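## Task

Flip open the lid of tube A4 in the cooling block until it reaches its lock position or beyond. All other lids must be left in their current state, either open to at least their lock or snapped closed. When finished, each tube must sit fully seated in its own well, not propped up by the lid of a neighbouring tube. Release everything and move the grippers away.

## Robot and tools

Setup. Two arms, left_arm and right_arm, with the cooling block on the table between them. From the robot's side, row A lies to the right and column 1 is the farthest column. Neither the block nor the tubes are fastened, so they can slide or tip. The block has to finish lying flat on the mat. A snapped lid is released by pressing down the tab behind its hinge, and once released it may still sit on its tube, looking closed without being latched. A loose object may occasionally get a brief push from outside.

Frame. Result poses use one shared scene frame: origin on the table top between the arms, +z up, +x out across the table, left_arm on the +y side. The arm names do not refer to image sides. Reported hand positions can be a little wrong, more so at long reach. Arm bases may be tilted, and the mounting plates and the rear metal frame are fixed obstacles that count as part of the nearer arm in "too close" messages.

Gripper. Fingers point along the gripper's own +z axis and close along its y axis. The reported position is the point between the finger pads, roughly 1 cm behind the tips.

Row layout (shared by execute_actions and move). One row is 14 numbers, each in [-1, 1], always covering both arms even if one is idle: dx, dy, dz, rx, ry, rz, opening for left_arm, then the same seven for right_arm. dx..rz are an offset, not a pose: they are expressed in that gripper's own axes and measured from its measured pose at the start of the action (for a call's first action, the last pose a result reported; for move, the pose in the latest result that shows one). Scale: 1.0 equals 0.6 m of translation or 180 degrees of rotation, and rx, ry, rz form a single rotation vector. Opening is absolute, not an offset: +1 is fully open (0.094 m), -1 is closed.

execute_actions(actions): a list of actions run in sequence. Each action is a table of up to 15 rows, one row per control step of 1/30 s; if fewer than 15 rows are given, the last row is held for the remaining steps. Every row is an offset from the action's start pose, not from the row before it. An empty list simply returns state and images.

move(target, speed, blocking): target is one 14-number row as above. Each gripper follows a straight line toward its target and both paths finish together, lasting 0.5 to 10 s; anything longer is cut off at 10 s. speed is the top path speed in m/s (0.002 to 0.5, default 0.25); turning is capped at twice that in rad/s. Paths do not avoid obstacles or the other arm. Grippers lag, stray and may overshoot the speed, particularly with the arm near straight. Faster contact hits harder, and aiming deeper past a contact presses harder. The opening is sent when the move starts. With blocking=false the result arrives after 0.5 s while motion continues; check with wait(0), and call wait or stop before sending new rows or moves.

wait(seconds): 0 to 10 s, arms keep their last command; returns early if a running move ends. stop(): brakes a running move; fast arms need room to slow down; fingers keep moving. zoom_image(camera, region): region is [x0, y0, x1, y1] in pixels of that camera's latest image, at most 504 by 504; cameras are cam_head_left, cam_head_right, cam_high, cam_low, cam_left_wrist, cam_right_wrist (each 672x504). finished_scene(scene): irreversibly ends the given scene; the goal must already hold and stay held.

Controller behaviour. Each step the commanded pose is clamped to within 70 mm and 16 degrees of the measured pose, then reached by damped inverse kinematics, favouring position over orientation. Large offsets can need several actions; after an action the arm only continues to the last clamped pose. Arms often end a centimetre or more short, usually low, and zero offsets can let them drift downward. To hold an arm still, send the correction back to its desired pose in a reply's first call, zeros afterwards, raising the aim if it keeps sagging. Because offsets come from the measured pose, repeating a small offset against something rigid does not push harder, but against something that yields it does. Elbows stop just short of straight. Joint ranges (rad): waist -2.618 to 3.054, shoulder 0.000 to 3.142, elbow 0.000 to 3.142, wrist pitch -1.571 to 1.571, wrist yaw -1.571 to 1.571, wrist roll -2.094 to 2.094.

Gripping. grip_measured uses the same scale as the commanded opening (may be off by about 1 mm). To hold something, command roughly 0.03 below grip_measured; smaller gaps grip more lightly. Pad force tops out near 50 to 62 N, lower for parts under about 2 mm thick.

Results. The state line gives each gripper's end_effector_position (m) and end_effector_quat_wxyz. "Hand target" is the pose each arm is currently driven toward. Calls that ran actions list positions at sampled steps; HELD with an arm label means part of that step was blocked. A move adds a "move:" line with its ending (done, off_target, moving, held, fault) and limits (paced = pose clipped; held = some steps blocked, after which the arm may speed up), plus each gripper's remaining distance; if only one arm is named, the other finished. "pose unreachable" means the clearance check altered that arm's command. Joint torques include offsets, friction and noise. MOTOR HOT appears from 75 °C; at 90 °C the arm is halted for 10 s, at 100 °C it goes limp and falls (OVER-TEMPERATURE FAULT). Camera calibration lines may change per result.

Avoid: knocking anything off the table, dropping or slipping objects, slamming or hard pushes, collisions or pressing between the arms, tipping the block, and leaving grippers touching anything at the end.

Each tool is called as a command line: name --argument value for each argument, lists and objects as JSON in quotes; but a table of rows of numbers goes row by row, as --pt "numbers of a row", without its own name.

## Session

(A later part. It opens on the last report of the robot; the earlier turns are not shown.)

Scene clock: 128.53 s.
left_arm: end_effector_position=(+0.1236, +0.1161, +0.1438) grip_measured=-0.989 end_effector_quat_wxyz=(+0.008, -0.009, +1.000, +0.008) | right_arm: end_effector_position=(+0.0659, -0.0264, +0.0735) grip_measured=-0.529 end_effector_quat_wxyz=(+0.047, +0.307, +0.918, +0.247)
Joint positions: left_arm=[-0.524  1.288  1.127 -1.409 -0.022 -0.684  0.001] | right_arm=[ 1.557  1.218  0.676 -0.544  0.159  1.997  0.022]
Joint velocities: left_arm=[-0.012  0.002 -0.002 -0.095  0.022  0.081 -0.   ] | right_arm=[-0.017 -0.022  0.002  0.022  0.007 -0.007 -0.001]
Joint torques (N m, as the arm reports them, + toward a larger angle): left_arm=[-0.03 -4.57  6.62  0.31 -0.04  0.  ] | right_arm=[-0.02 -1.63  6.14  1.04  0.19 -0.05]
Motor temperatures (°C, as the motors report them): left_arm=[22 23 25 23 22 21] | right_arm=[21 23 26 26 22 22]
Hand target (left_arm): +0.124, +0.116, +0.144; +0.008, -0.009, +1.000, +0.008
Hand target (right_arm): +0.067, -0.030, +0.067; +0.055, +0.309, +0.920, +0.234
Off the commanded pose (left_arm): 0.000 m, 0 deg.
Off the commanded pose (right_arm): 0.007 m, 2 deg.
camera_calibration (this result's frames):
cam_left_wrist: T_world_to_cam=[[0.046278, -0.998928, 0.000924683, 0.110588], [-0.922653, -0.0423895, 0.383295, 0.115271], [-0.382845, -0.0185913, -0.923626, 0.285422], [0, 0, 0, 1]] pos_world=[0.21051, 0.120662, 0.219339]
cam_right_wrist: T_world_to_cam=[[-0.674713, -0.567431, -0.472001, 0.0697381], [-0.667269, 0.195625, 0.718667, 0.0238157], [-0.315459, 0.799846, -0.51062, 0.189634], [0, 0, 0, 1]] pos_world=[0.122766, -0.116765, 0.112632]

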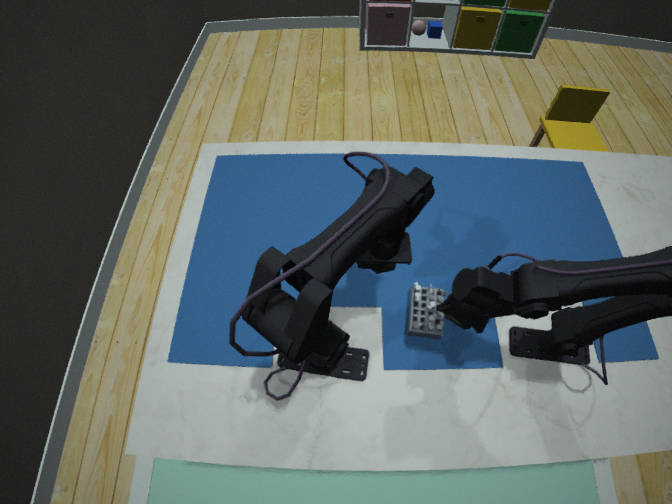

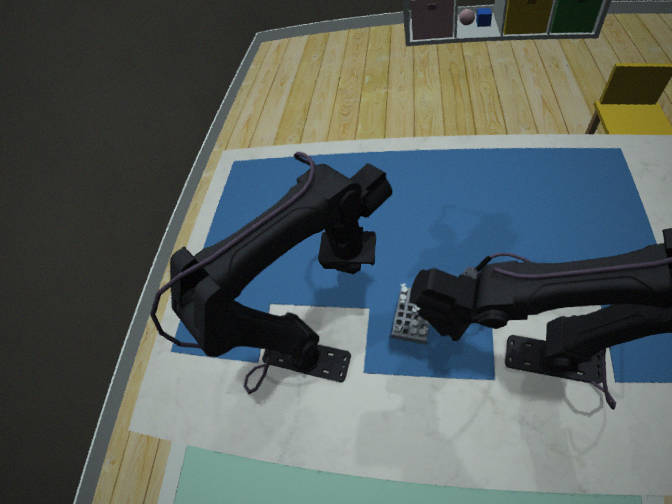

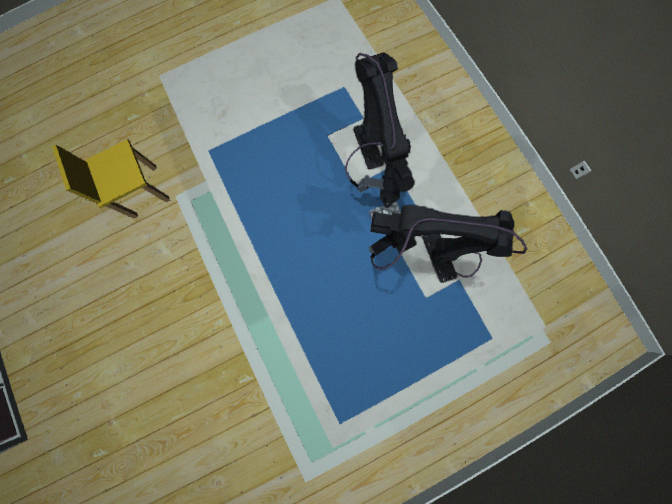

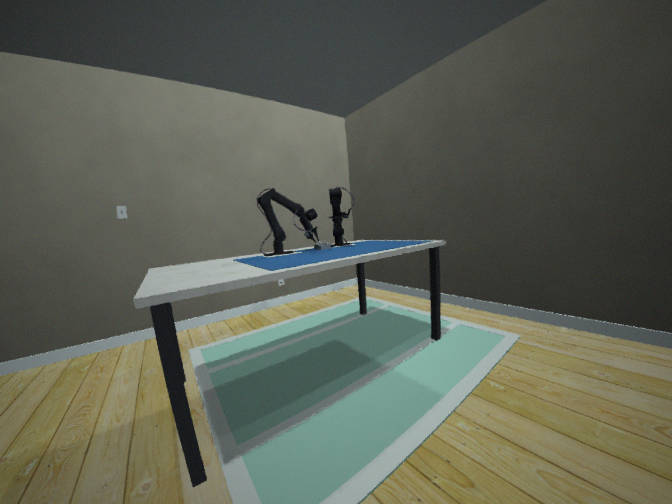

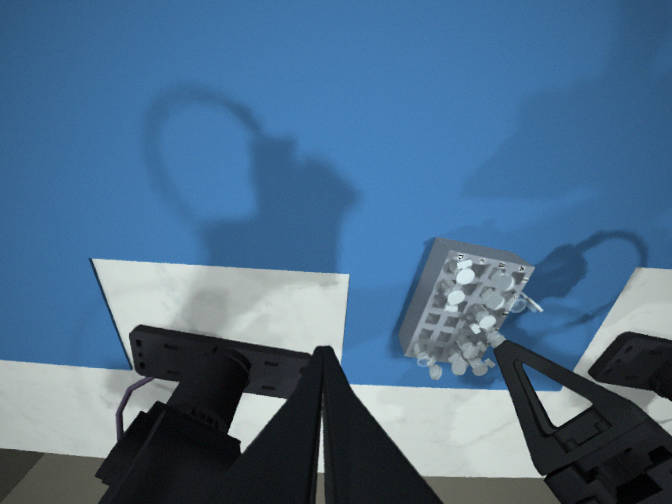

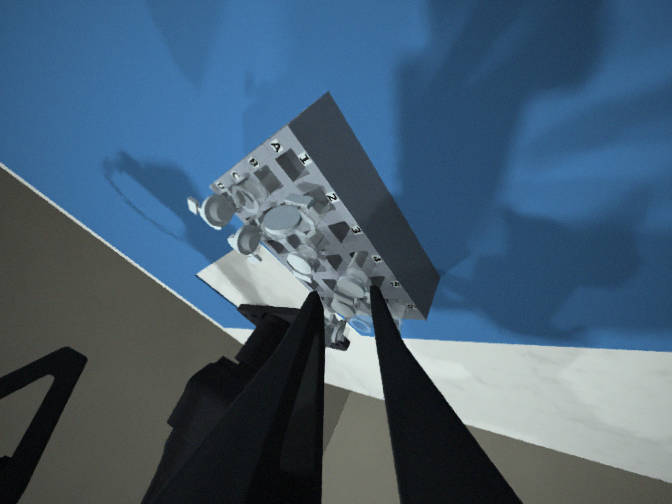

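execute_actions --actions '[[[0,0,0,0,0,0,-1,-0.0079,-0.0126,0.0115,0.0108,-0.0096,-0.0022,-0.53],[0,0,0,0,0,0,-1,-0.0079,-0.0126,0.0115,0.0108,-0.0096,-0.0022,-0.53],[0,0,0,0,0,0,-1,-0.0079,-0.0126,0.0115,0.0108,-0.0096,-0.0022,-0.53],[0,0,0,0,0,0,-1,-0.0087,-0.0150,0.0136,0.0126,-0.0104,-0.0024,-0.53],[0,0,0,0,0,0,-1,-0.0087,-0.0150,0.0136,0.0126,-0.0104,-0.0024,-0.53],[0,0,0,0,0,0,-1,-0.0087,-0.0150,0.0136,0.0126,-0.0104,-0.0024,-0.53],[0,0,0,0,0,0,-1,-0.0094,-0.0173,0.0156,0.0143,-0.0111,-0.0027,-0.53],[0,0,0,0,0,0,-1,-0.0094,-0.0173,0.0156,0.0143,-0.0111,-0.0027,-0.53],[0,0,0,0,0,0,-1,-0.0094,-0.0173,0.0156,0.0143,-0.0111,-0.0027,-0.53],[0,0,0,0,0,0,-1,-0.0101,-0.0197,0.0176,0.0161,-0.0119,-0.0030,-0.53]]]'

Scene clock: 134.73 s.
left_arm: end_effector_position=(+0.1236, +0.1161, +0.1438) grip_measured=-0.989 end_effector_quat_wxyz=(+0.008, -0.009, +1.000, +0.008) | right_arm: end_effector_position=(+0.0657, -0.0265, +0.0723) grip_measured=-0.529 end_effector_quat_wxyz=(+0.047, +0.307, +0.918, +0.245)
Joint positions: left_arm=[-0.524  1.288  1.127 -1.409 -0.022 -0.684  0.001] | right_arm=[ 1.557  1.223  0.676 -0.543  0.158  1.997  0.022]
Joint velocities: left_arm=[-0.002  0.002  0.007 -0.051 -0.022 -0.022 -0.001] | right_arm=[ 0.007  0.002  0.007  0.037 -0.037 -0.037 -0.   ]
Joint torques (N m, as the arm reports them, + toward a larger angle): left_arm=[-0.04 -4.58  6.61  0.32 -0.04  0.  ] | right_arm=[-0.01 -0.28  5.44  1.02  0.23 -0.02]
Motor temperatures (°C, as the motors report them): left_arm=[22 23 25 23 22 21] | right_arm=[21 22 27 26 22 22]
Hand target (left_arm): +0.124, +0.116, +0.144; +0.008, -0.009, +1.000, +0.008
Hand target (right_arm): +0.067, -0.034, +0.059; +0.058, +0.308, +0.924, +0.218
Off the commanded pose (left_arm): 0.000 m, 0 deg.
Off the commanded pose (right_arm): 0.016 m, 3 deg.
Step readings (end_effector_position):
0: left_arm (+0.1236, +0.1161, +0.1438) | right_arm (+0.0659, -0.0264, +0.0735)
1: left_arm (+0.1236, +0.1161, +0.1438) | right_arm (+0.0659, -0.0264, +0.0733)
2: left_arm (+0.1236, +0.1161, +0.1438) | right_arm (+0.0659, -0.0265, +0.0729)
4: left_arm (+0.1236, +0.1161, +0.1438) | right_arm (+0.0658, -0.0265, +0.0729)
8: left_arm (+0.1236, +0.1161, +0.1438) | right_arm (+0.0658, -0.0265, +0.0729)
15: end_effector_position above
camera_calibration (this result's frames):
cam_left_wrist: T_world_to_cam=[[0.046278, -0.998928, 0.000924683, 0.110588], [-0.922653, -0.0423895, 0.383295, 0.115271], [-0.382845, -0.0185913, -0.923626, 0.285422], [0, 0, 0, 1]] pos_world=[0.21051, 0.120662, 0.219339]
cam_right_wrist: T_world_to_cam=[[-0.675233, -0.569646, -0.468576, 0.0687128], [-0.666117, 0.198108, 0.719056, 0.0245052], [-0.316779, 0.797657, -0.513219, 0.18923], [0, 0, 0, 1]] pos_world=[0.122665, -0.116654, 0.111693]

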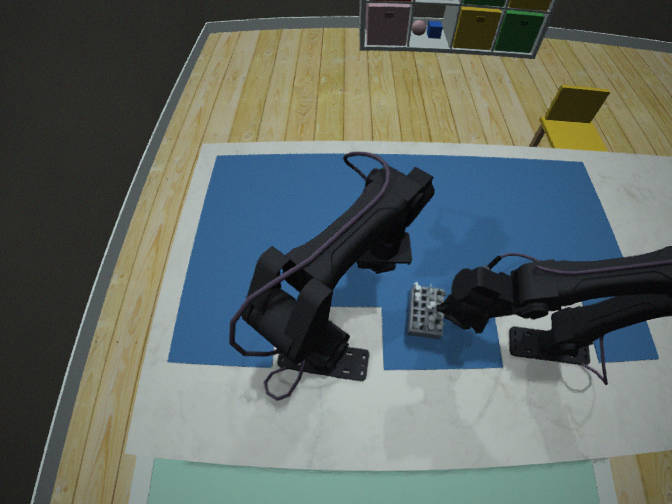

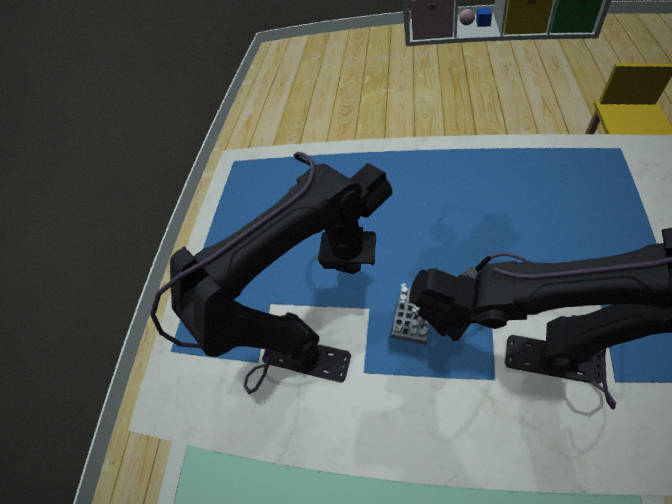

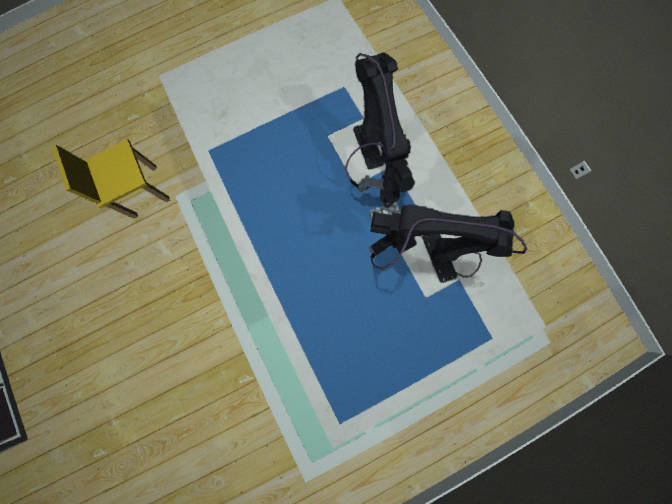

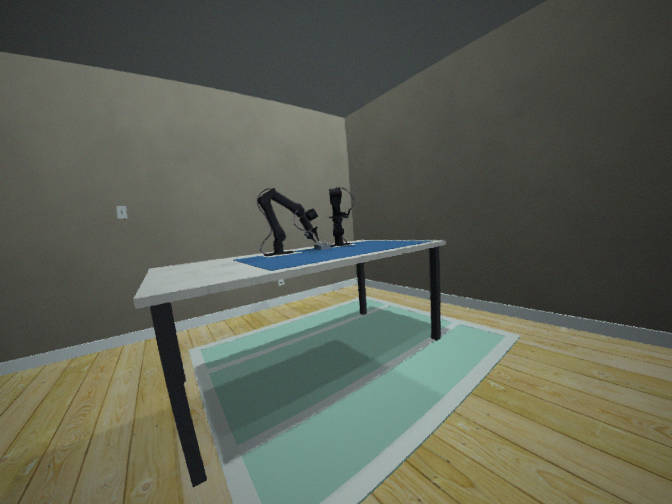

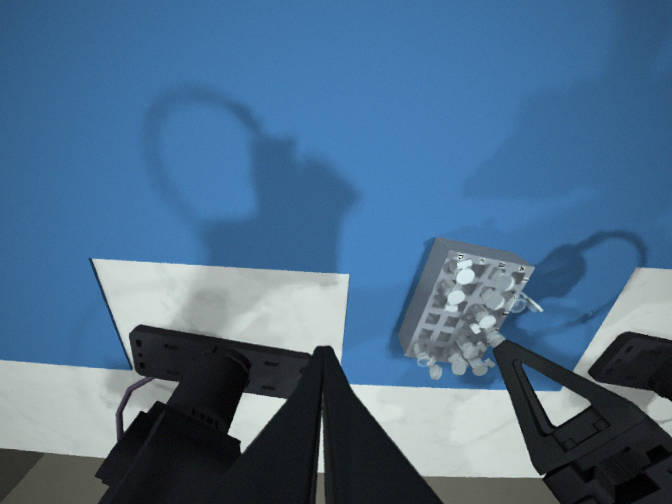

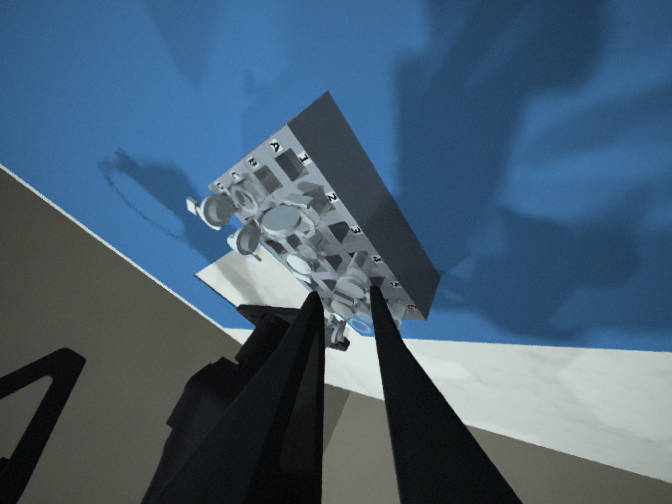

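zoom_image --camera "cam_right_wrist" --region '[320, 250, 410, 325]'

Region (320, 250, 410, 325) of cam_right_wrist's 672x504 image, scaled by 5.600, with more detail than that image has.

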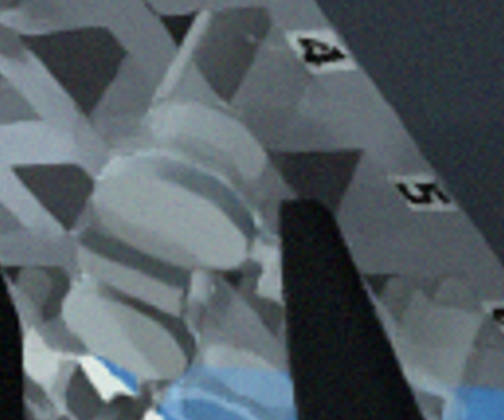

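execute_actions --actions '[[[0,0,0,0,0,0,-1,-0.0101,-0.0197,0.0176,0.0161,-0.0119,-0.0030,-0.53],[0,0,0,0,0,0,-1,-0.0101,-0.0197,0.0176,0.0161,-0.0119,-0.0030,-0.53],[0,0,0,0,0,0,-1,-0.0101,-0.0197,0.0176,0.0161,-0.0119,-0.0030,-0.53],[0,0,0,0,0,0,-1,-0.0112,-0.0230,0.0203,0.0183,-0.0130,-0.0034,-0.53],[0,0,0,0,0,0,-1,-0.0112,-0.0230,0.0203,0.0183,-0.0130,-0.0034,-0.53],[0,0,0,0,0,0,-1,-0.0112,-0.0230,0.0203,0.0183,-0.0130,-0.0034,-0.53],[0,0,0,0,0,0,-1,-0.0112,-0.0230,0.0203,0.0183,-0.0130,-0.0034,-0.53],[0,0,0,0,0,0,-1,-0.0122,-0.0263,0.0230,0.0206,-0.0140,-0.0038,-0.53],[0,0,0,0,0,0,-1,-0.0122,-0.0263,0.0230,0.0206,-0.0140,-0.0038,-0.53],[0,0,0,0,0,0,-1,-0.0122,-0.0263,0.0230,0.0206,-0.0140,-0.0038,-0.53],[0,0,0,0,0,0,-1,-0.0122,-0.0263,0.0230,0.0206,-0.0140,-0.0038,-0.53],[0,0,0,0,0,0,-1,-0.0132,-0.0295,0.0258,0.0229,-0.0151,-0.0042,-0.53]]]'

Scene clock: 141.93 s.
left_arm: end_effector_position=(+0.1236, +0.1161, +0.1438) grip_measured=-0.989 end_effector_quat_wxyz=(+0.008, -0.009, +1.000, +0.008) | right_arm: end_effector_position=(+0.0661, -0.0271, +0.0601) grip_measured=-0.529 end_effector_quat_wxyz=(+0.051, +0.308, +0.923, +0.226)
Joint positions: left_arm=[-0.524  1.288  1.127 -1.409 -0.022 -0.684  0.001] | right_arm=[ 1.557  1.273  0.676 -0.533  0.161  1.998  0.022]
Joint velocities: left_arm=[ 0.002 -0.007 -0.002 -0.022  0.037  0.037  0.001] | right_arm=[ 0.012  0.076 -0.061 -0.007 -0.007  0.007 -0.   ]
Joint torques (N m, as the arm reports them, + toward a larger angle): left_arm=[-0.03 -4.59  6.61  0.31 -0.04  0.  ] | right_arm=[-0.03 -2.99  5.07  1.01  0.23 -0.02]
Motor temperatures (°C, as the motors report them): left_arm=[22 23 25 23 22 21] | right_arm=[21 22 27 26 22 22]
Hand target (left_arm): +0.124, +0.116, +0.144; +0.008, -0.009, +1.000, +0.008
Hand target (right_arm): +0.066, -0.037, +0.050; +0.060, +0.308, +0.927, +0.204
Off the commanded pose (left_arm): 0.000 m, 0 deg.
Off the commanded pose (right_arm): 0.014 m, 3 deg.
Step readings (end_effector_position):
0: left_arm (+0.1236, +0.1161, +0.1438) | right_arm (+0.0657, -0.0265, +0.0723)
1: left_arm (+0.1236, +0.1161, +0.1438) | right_arm (+0.0657, -0.0265, +0.0723)
2: left_arm (+0.1236, +0.1161, +0.1438) | right_arm (+0.0657, -0.0265, +0.0723)
4: left_arm (+0.1236, +0.1161, +0.1438) | right_arm (+0.0657, -0.0265, +0.0723)
8: left_arm (+0.1236, +0.1161, +0.1438) | right_arm (+0.0657, -0.0265, +0.0720)
15: end_effector_position above
camera_calibration (this result's frames):
cam_left_wrist: T_world_to_cam=[[0.046278, -0.998928, 0.000924683, 0.110588], [-0.922653, -0.0423895, 0.383295, 0.115271], [-0.382845, -0.0185913, -0.923626, 0.285422], [0, 0, 0, 1]] pos_world=[0.21051, 0.120662, 0.219339]
cam_right_wrist: T_world_to_cam=[[-0.678622, -0.586529, -0.442104, 0.0611017], [-0.662199, 0.228183, 0.71374, 0.034583], [-0.317748, 0.77712, -0.543249, 0.184896], [0, 0, 0, 1]] pos_world=[0.123116, -0.11574, 0.102775]

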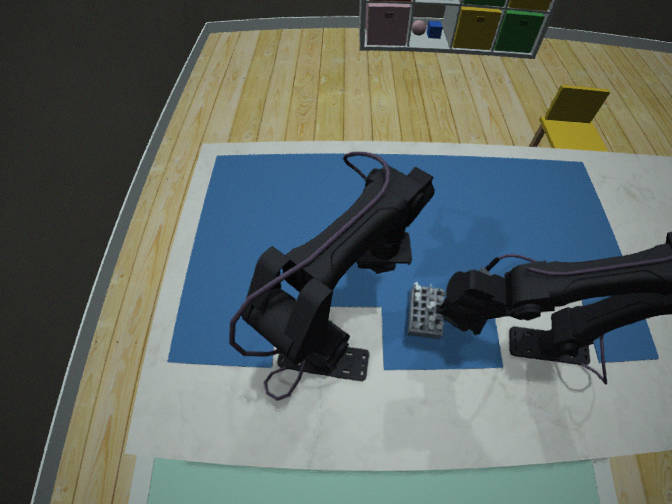

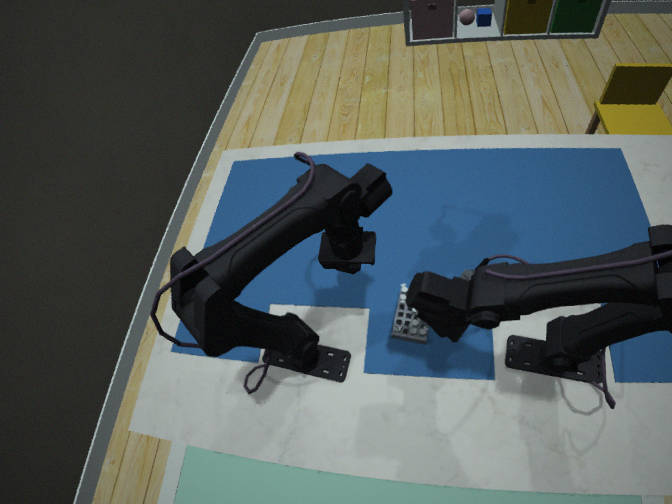

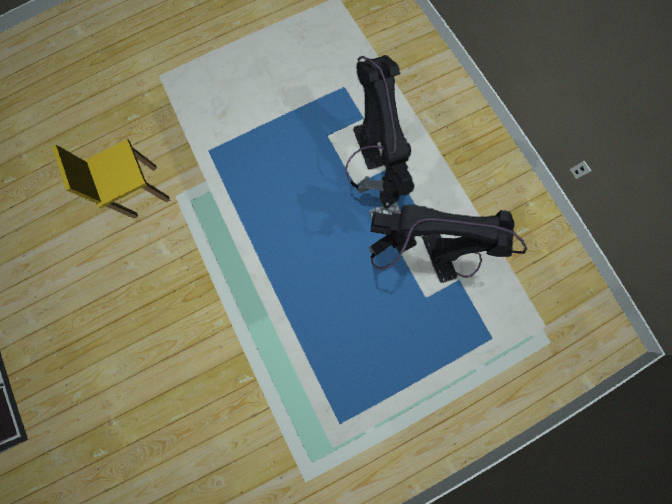

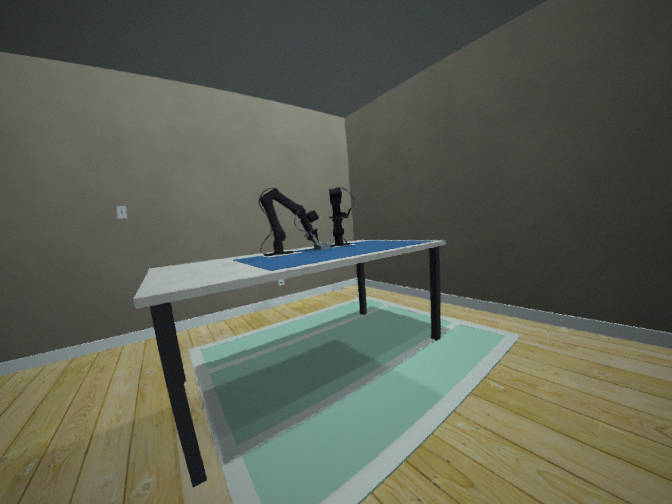

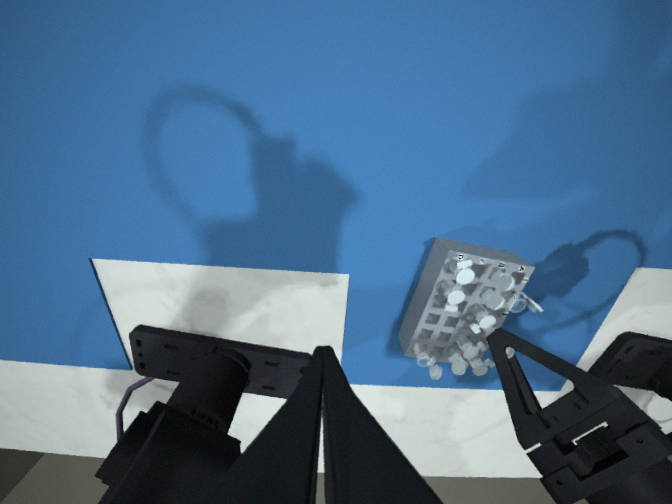

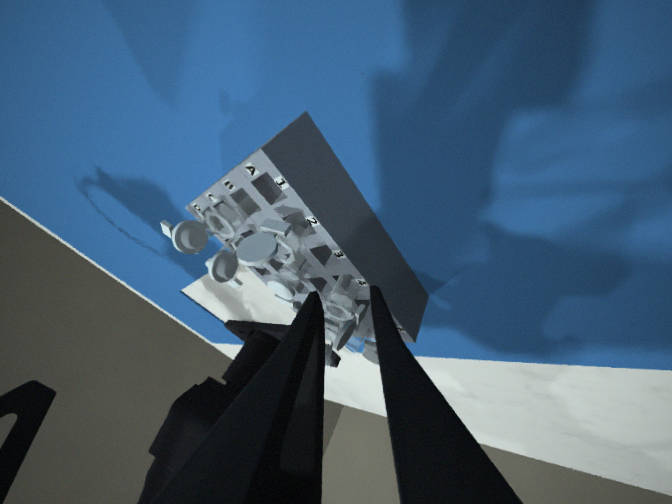

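It popped. Stop the arm from sinking further, then look.

execute_actions --actions '[[[0,0,0,0,0,0,-1,-0.0030,0.0040,-0.0030,-0.0040,-0.0027,0.0004,-0.53]]]'

zoom_image --camera "cam_right_wrist" --region '[280, 250, 430, 375]'

Scene clock: 142.90 s.
left_arm: end_effector_position=(+0.1236, +0.1161, +0.1438) grip_measured=-0.989 end_effector_quat_wxyz=(+0.008, -0.009, +1.000, +0.008) | right_arm: end_effector_position=(+0.0661, -0.0273, +0.0591) grip_measured=-0.529 end_effector_quat_wxyz=(+0.051, +0.308, +0.923, +0.224)
Joint positions: left_arm=[-0.524  1.288  1.127 -1.409 -0.022 -0.684  0.001] | right_arm=[ 1.557  1.276  0.675 -0.532  0.161  1.998  0.022]
Joint velocities: left_arm=[-0.002 -0.012 -0.017  0.022 -0.022  0.037 -0.001] | right_arm=[-0.002 -0.027 -0.007  0.022  0.022  0.007 -0.001]
Joint torques (N m, as the arm reports them, + toward a larger angle): left_arm=[-0.04 -4.59  6.61  0.32 -0.03  0.  ] | right_arm=[-0.04 -4.78  6.09  1.05  0.21 -0.03]
Motor temperatures (°C, as the motors report them): left_arm=[22 23 25 23 22 21] | right_arm=[21 22 27 26 22 22]
Hand target (left_arm): +0.124, +0.116, +0.144; +0.008, -0.009, +1.000, +0.008
Hand target (right_arm): +0.068, -0.027, +0.063; +0.057, +0.309, +0.921, +0.230
Off the commanded pose (left_arm): 0.000 m, 0 deg.
Off the commanded pose (right_arm): 0.004 m, 1 deg.
Step readings (end_effector_position):
0: left_arm (+0.1236, +0.1161, +0.1438) | right_arm (+0.0661, -0.0275, +0.0589)
1: left_arm (+0.1236, +0.1161, +0.1438) | right_arm (+0.0661, -0.0274, +0.0590)
2: left_arm (+0.1236, +0.1161, +0.1438) | right_arm (+0.0661, -0.0273, +0.0591)
4: left_arm (+0.1236, +0.1161, +0.1438) | right_arm (+0.0661, -0.0273, +0.0591)
8: left_arm (+0.1236, +0.1161, +0.1438) | right_arm (+0.0661, -0.0273, +0.0591)
15: end_effector_position above
camera_calibration (this result's frames):
cam_left_wrist: T_world_to_cam=[[0.046278, -0.998928, 0.000924683, 0.110588], [-0.922653, -0.0423895, 0.383295, 0.115271], [-0.382845, -0.0185913, -0.923626, 0.285422], [0, 0, 0, 1]] pos_world=[0.21051, 0.120662, 0.219339]
cam_right_wrist: T_world_to_cam=[[-0.678833, -0.587688, -0.440237, 0.0603785], [-0.661858, 0.230058, 0.713454, 0.035388], [-0.318008, 0.775691, -0.545137, 0.184563], [0, 0, 0, 1]] pos_world=[0.123101, -0.115822, 0.101945]

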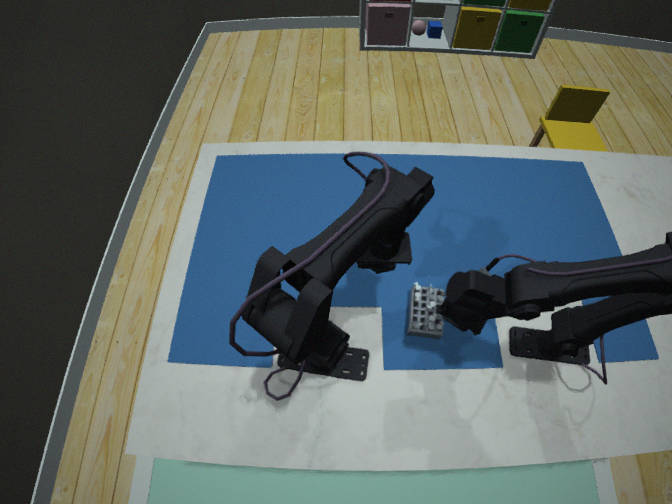

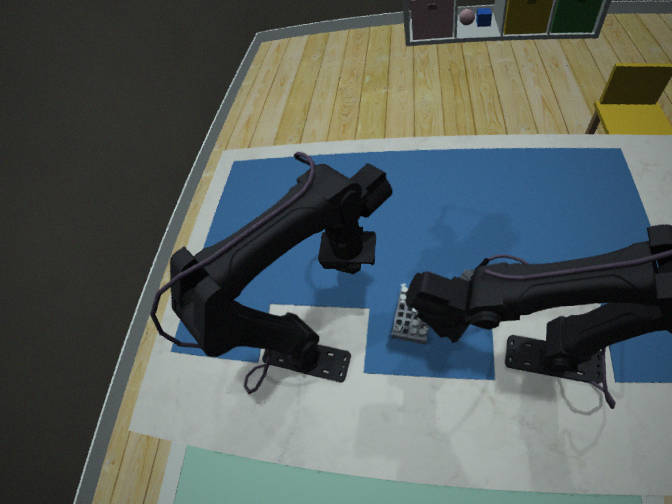

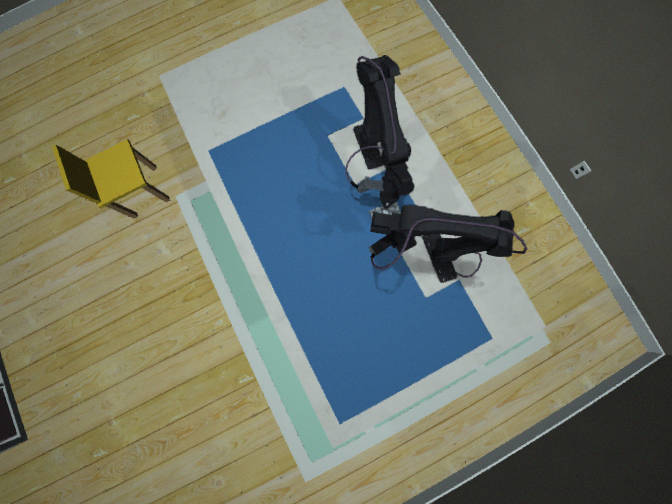

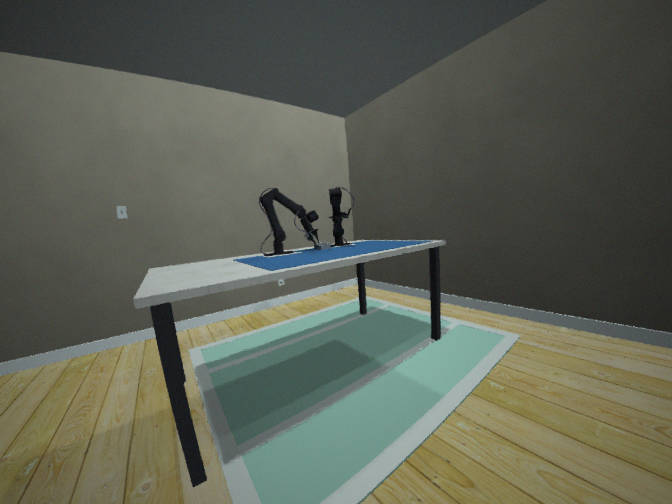

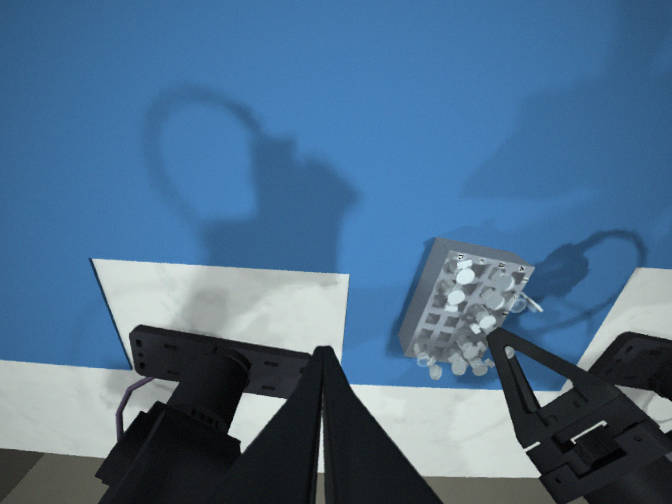

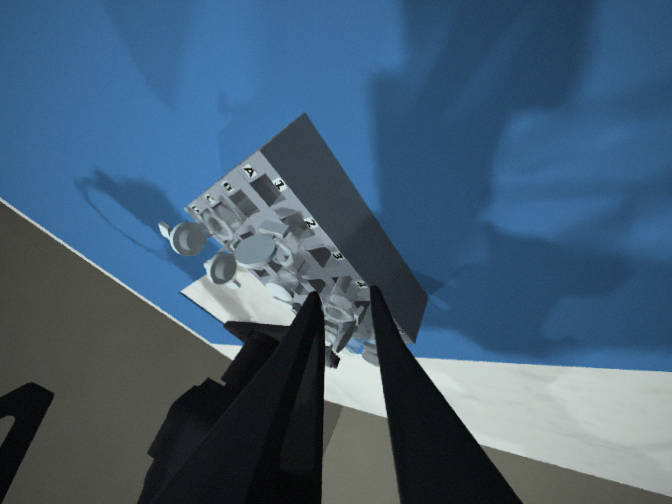

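Region (280, 250, 430, 375) of cam_right_wrist's 672x504 image, scaled by 3.360, with more detail than that image has.

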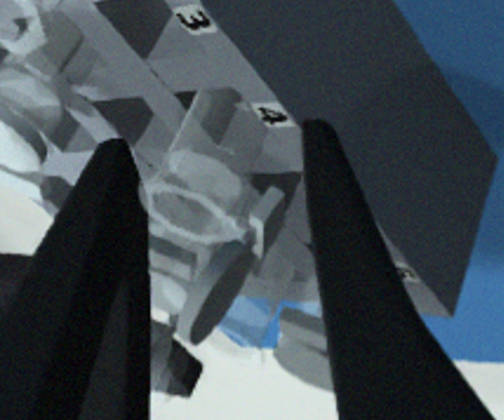

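execute_actions --actions '[[[0,0,0,0,0,0,-1,-0.00275,0.0048,-0.0108,-0.0065,-0.0006,0.0009,-0.53],[0,0,0,0,0,0,-1,-0.00275,0.0048,-0.0108,-0.0065,-0.0006,0.0009,-0.53],[0,0,0,0,0,0,-1,-0.00275,0.0048,-0.0108,-0.0065,-0.0006,0.0009,-0.53],[0,0,0,0,0,0,-1,-0.0032,0.0043,-0.0120,-0.0063,-0.0007,0.0008,-0.53],[0,0,0,0,0,0,-1,-0.0036,0.0037,-0.0132,-0.0061,-0.0007,0.0008,-0.53],[0,0,0,0,0,0,-1,-0.0041,0.0032,-0.0144,-0.0059,-0.0008,0.0008,-0.53]]]'

zoom_image --camera "cam_right_wrist" --region '[280, 250, 430, 375]'

Scene clock: 151.10 s.
left_arm: end_effector_position=(+0.1236, +0.1161, +0.1438) grip_measured=-0.989 end_effector_quat_wxyz=(+0.008, -0.009, +1.000, +0.008) | right_arm: end_effector_position=(+0.0661, -0.0271, +0.0629) grip_measured=-0.529 end_effector_quat_wxyz=(+0.050, +0.308, +0.922, +0.230)
Joint positions: left_arm=[-0.524  1.288  1.127 -1.409 -0.022 -0.684  0.001] | right_arm=[ 1.557  1.261  0.675 -0.535  0.161  1.998  0.022]
Joint velocities: left_arm=[ 0.002  0.007  0.007 -0.066  0.037  0.022  0.   ] | right_arm=[-0.007  0.022 -0.007 -0.037  0.007  0.066 -0.001]
Joint torques (N m, as the arm reports them, + toward a larger angle): left_arm=[-0.05 -4.57  6.61  0.32 -0.04  0.  ] | right_arm=[ 0.04 -5.79  6.1   0.91  0.17 -0.03]
Motor temperatures (°C, as the motors report them): left_arm=[22 23 25 23 22 21] | right_arm=[21 23 27 26 22 22]
Hand target (left_arm): +0.124, +0.116, +0.144; +0.008, -0.009, +1.000, +0.008
Hand target (right_arm): +0.067, -0.031, +0.067; +0.055, +0.309, +0.921, +0.232
Off the commanded pose (left_arm): 0.000 m, 0 deg.
Off the commanded pose (right_arm): 0.006 m, 1 deg.
Step readings (end_effector_position):
0: left_arm (+0.1236, +0.1161, +0.1438) | right_arm (+0.0661, -0.0273, +0.0591)
1: left_arm (+0.1236, +0.1161, +0.1438) | right_arm (+0.0661, -0.0273, +0.0591)
2: left_arm (+0.1236, +0.1161, +0.1438) | right_arm (+0.0661, -0.0273, +0.0591)
4: left_arm (+0.1236, +0.1161, +0.1438) | right_arm (+0.0661, -0.0272, +0.0594)
8: left_arm (+0.1236, +0.1161, +0.1438) | right_arm (+0.0662, -0.0268, +0.0624)
15: end_effector_position above
camera_calibration (this result's frames):
cam_left_wrist: T_world_to_cam=[[0.046278, -0.998928, 0.000924683, 0.110588], [-0.922653, -0.0423895, 0.383295, 0.115271], [-0.382845, -0.0185913, -0.923626, 0.285422], [0, 0, 0, 1]] pos_world=[0.21051, 0.120662, 0.219339]
cam_right_wrist: T_world_to_cam=[[-0.67783, -0.582181, -0.449011, 0.0628442], [-0.663469, 0.221214, 0.714754, 0.0324368], [-0.316789, 0.782387, -0.536204, 0.186016], [0, 0, 0, 1]] pos_world=[0.123046, -0.116125, 0.104776]

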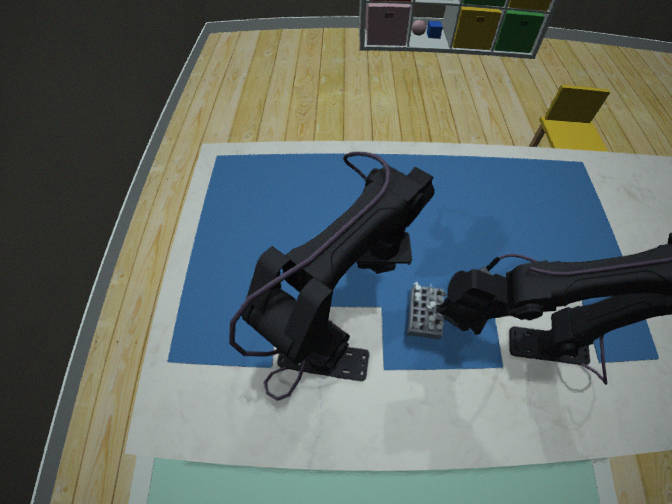

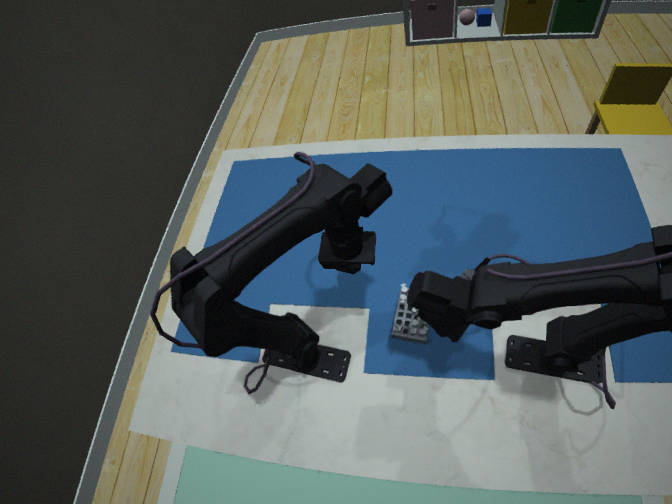

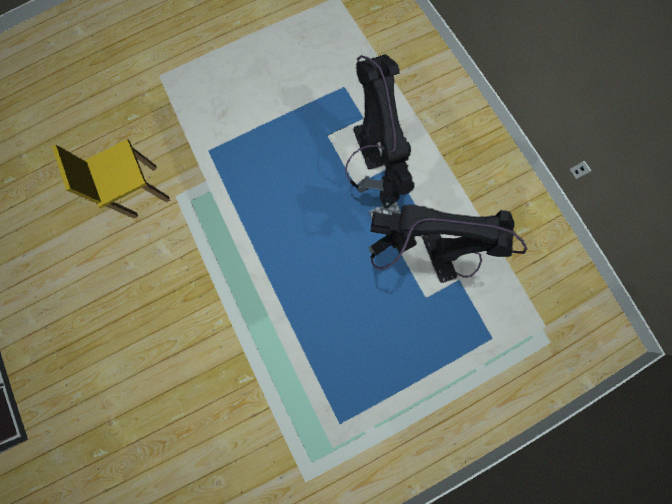

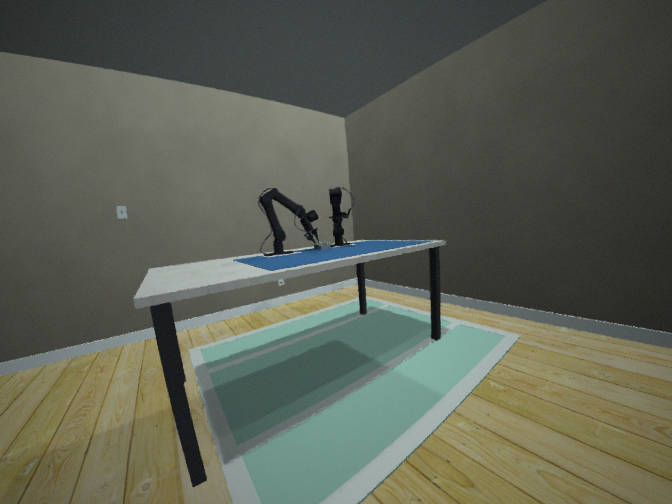

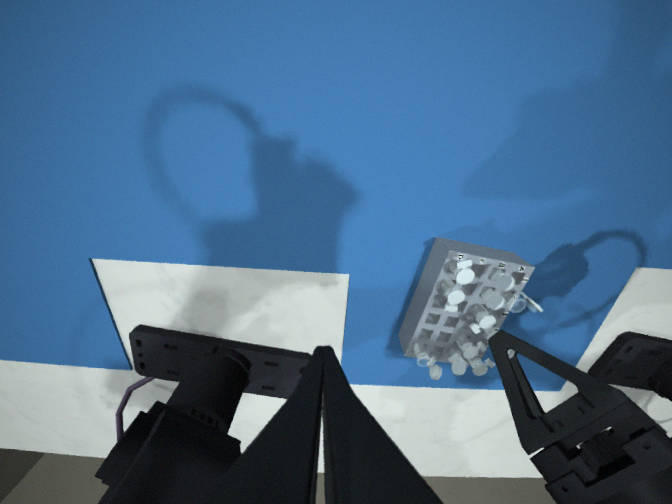

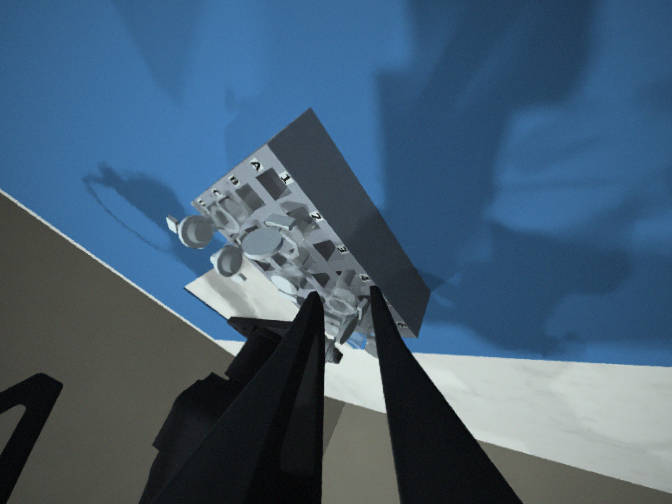

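Region (280, 250, 430, 375) of cam_right_wrist's 672x504 image, scaled by 3.360, with more detail than that image has.

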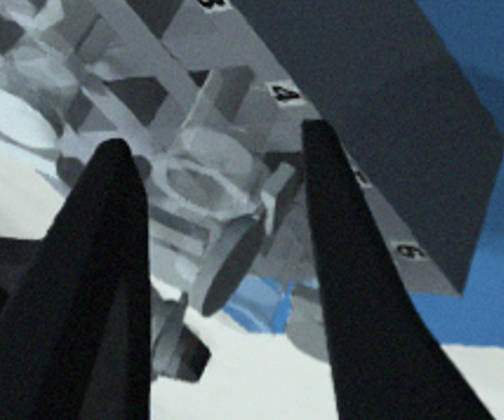

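execute_actions --actions '[[[0,0,0,0,0,0,-1,-0.0062,-0.0045,-0.0099,0.0012,-0.0034,-0.0004,-0.53],[0,0,0,0,0,0,-1,-0.0062,-0.0045,-0.0099,0.0012,-0.0034,-0.0004,-0.53],[0,0,0,0,0,0,-1,-0.0062,-0.0045,-0.0099,0.0012,-0.0034,-0.0004,-0.53],[0,0,0,0,0,0,-1,-0.0063,-0.0040,-0.0120,0.0004,-0.0030,-0.0003,-0.53],[0,0,0,0,0,0,-1,-0.0065,-0.0034,-0.0142,-0.0005,-0.0026,-0.0001,-0.53],[0,0,0,0,0,0,-1,-0.0064,-0.0026,-0.0160,-0.0015,-0.0021,0.0001,-0.53],[0,0,0,0,0,0,-1,-0.0063,-0.0018,-0.0178,-0.0026,-0.0016,0.0003,-0.53],[0,0,0,0,0,0,-1,-0.0062,-0.0009,-0.0196,-0.0036,-0.0011,0.0004,-0.53]]]'

zoom_image --camera "cam_right_wrist" --region '[280, 230, 430, 355]'

Scene clock: 157.80 s.
left_arm: end_effector_position=(+0.1236, +0.1161, +0.1438) grip_measured=-0.989 end_effector_quat_wxyz=(+0.008, -0.009, +1.000, +0.008) | right_arm: end_effector_position=(+0.0655, -0.0306, +0.0683) grip_measured=-0.529 end_effector_quat_wxyz=(+0.050, +0.308, +0.921, +0.234)
Joint positions: left_arm=[-0.524  1.288  1.127 -1.409 -0.022 -0.684  0.001] | right_arm=[ 1.557  1.23   0.675 -0.558  0.161  1.998  0.022]
Joint velocities: left_arm=[-0.012  0.007  0.002  0.022 -0.051 -0.037  0.001] | right_arm=[-0.007  0.007 -0.007 -0.095 -0.007 -0.051  0.   ]
Joint torques (N m, as the arm reports them, + toward a larger angle): left_arm=[-0.03 -4.58  6.6   0.32 -0.04  0.  ] | right_arm=[-0.01 -5.47  5.98  0.88  0.15 -0.03]
Motor temperatures (°C, as the motors report them): left_arm=[22 23 25 23 22 21] | right_arm=[21 23 27 26 22 22]
Hand target (left_arm): +0.124, +0.116, +0.144; +0.008, -0.009, +1.000, +0.008
Hand target (right_arm): +0.066, -0.034, +0.073; +0.053, +0.308, +0.920, +0.235
Off the commanded pose (left_arm): 0.000 m, 0 deg.
Off the commanded pose (right_arm): 0.006 m, 0 deg.
Step readings (end_effector_position):
0: left_arm (+0.1236, +0.1161, +0.1438) | right_arm (+0.0661, -0.0272, +0.0628)
1: left_arm (+0.1236, +0.1161, +0.1438) | right_arm (+0.0661, -0.0274, +0.0627)
2: left_arm (+0.1236, +0.1161, +0.1438) | right_arm (+0.0660, -0.0279, +0.0625)
4: left_arm (+0.1236, +0.1161, +0.1438) | right_arm (+0.0658, -0.0288, +0.0620)
8: left_arm (+0.1236, +0.1161, +0.1438) | right_arm (+0.0657, -0.0297, +0.0656)
15: end_effector_position above
camera_calibration (this result's frames):
cam_left_wrist: T_world_to_cam=[[0.046278, -0.998928, 0.000924683, 0.110588], [-0.922653, -0.0423895, 0.383295, 0.115271], [-0.382845, -0.0185913, -0.923626, 0.285422], [0, 0, 0, 1]] pos_world=[0.21051, 0.120662, 0.219339]
cam_right_wrist: T_world_to_cam=[[-0.677275, -0.579132, -0.453767, 0.063162], [-0.664349, 0.216383, 0.715416, 0.0287655], [-0.316132, 0.785993, -0.531296, 0.191246], [0, 0, 0, 1]] pos_world=[0.122347, -0.119963, 0.10969]

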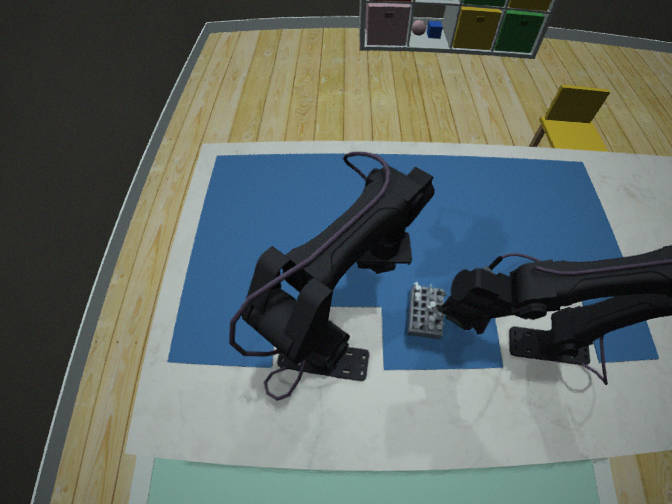

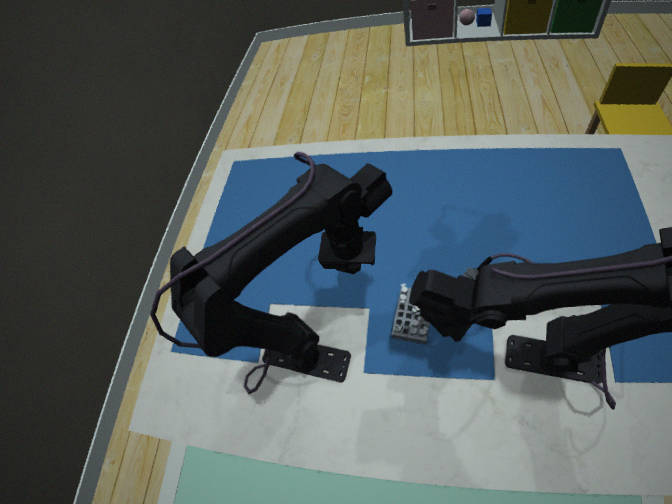

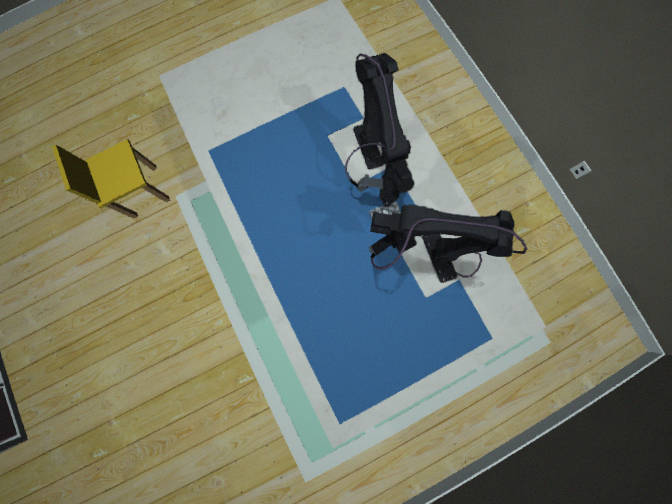

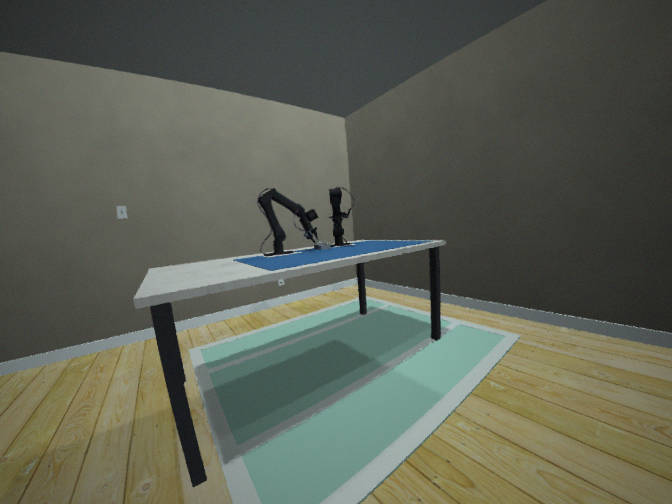

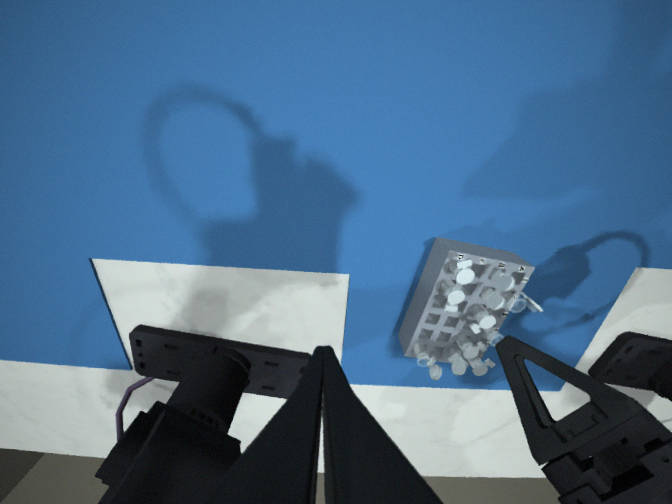

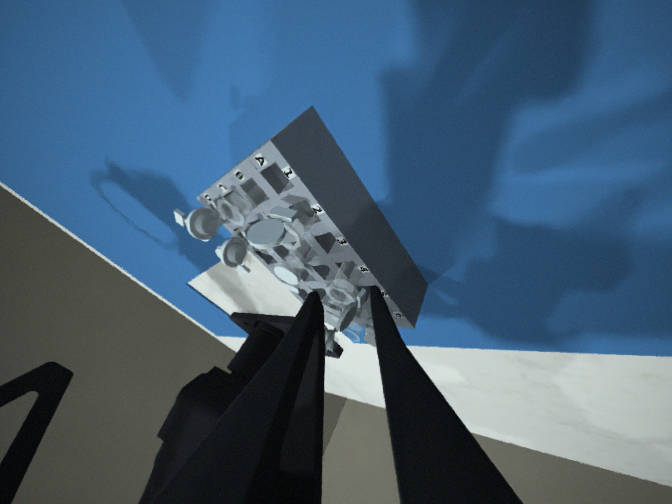

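Region (280, 230, 430, 355) of cam_right_wrist's 672x504 image, scaled by 3.360, with more detail than that image has.

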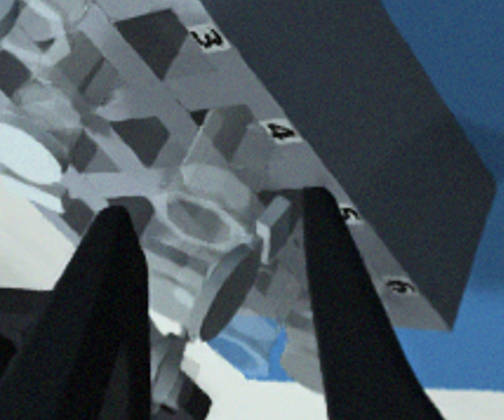

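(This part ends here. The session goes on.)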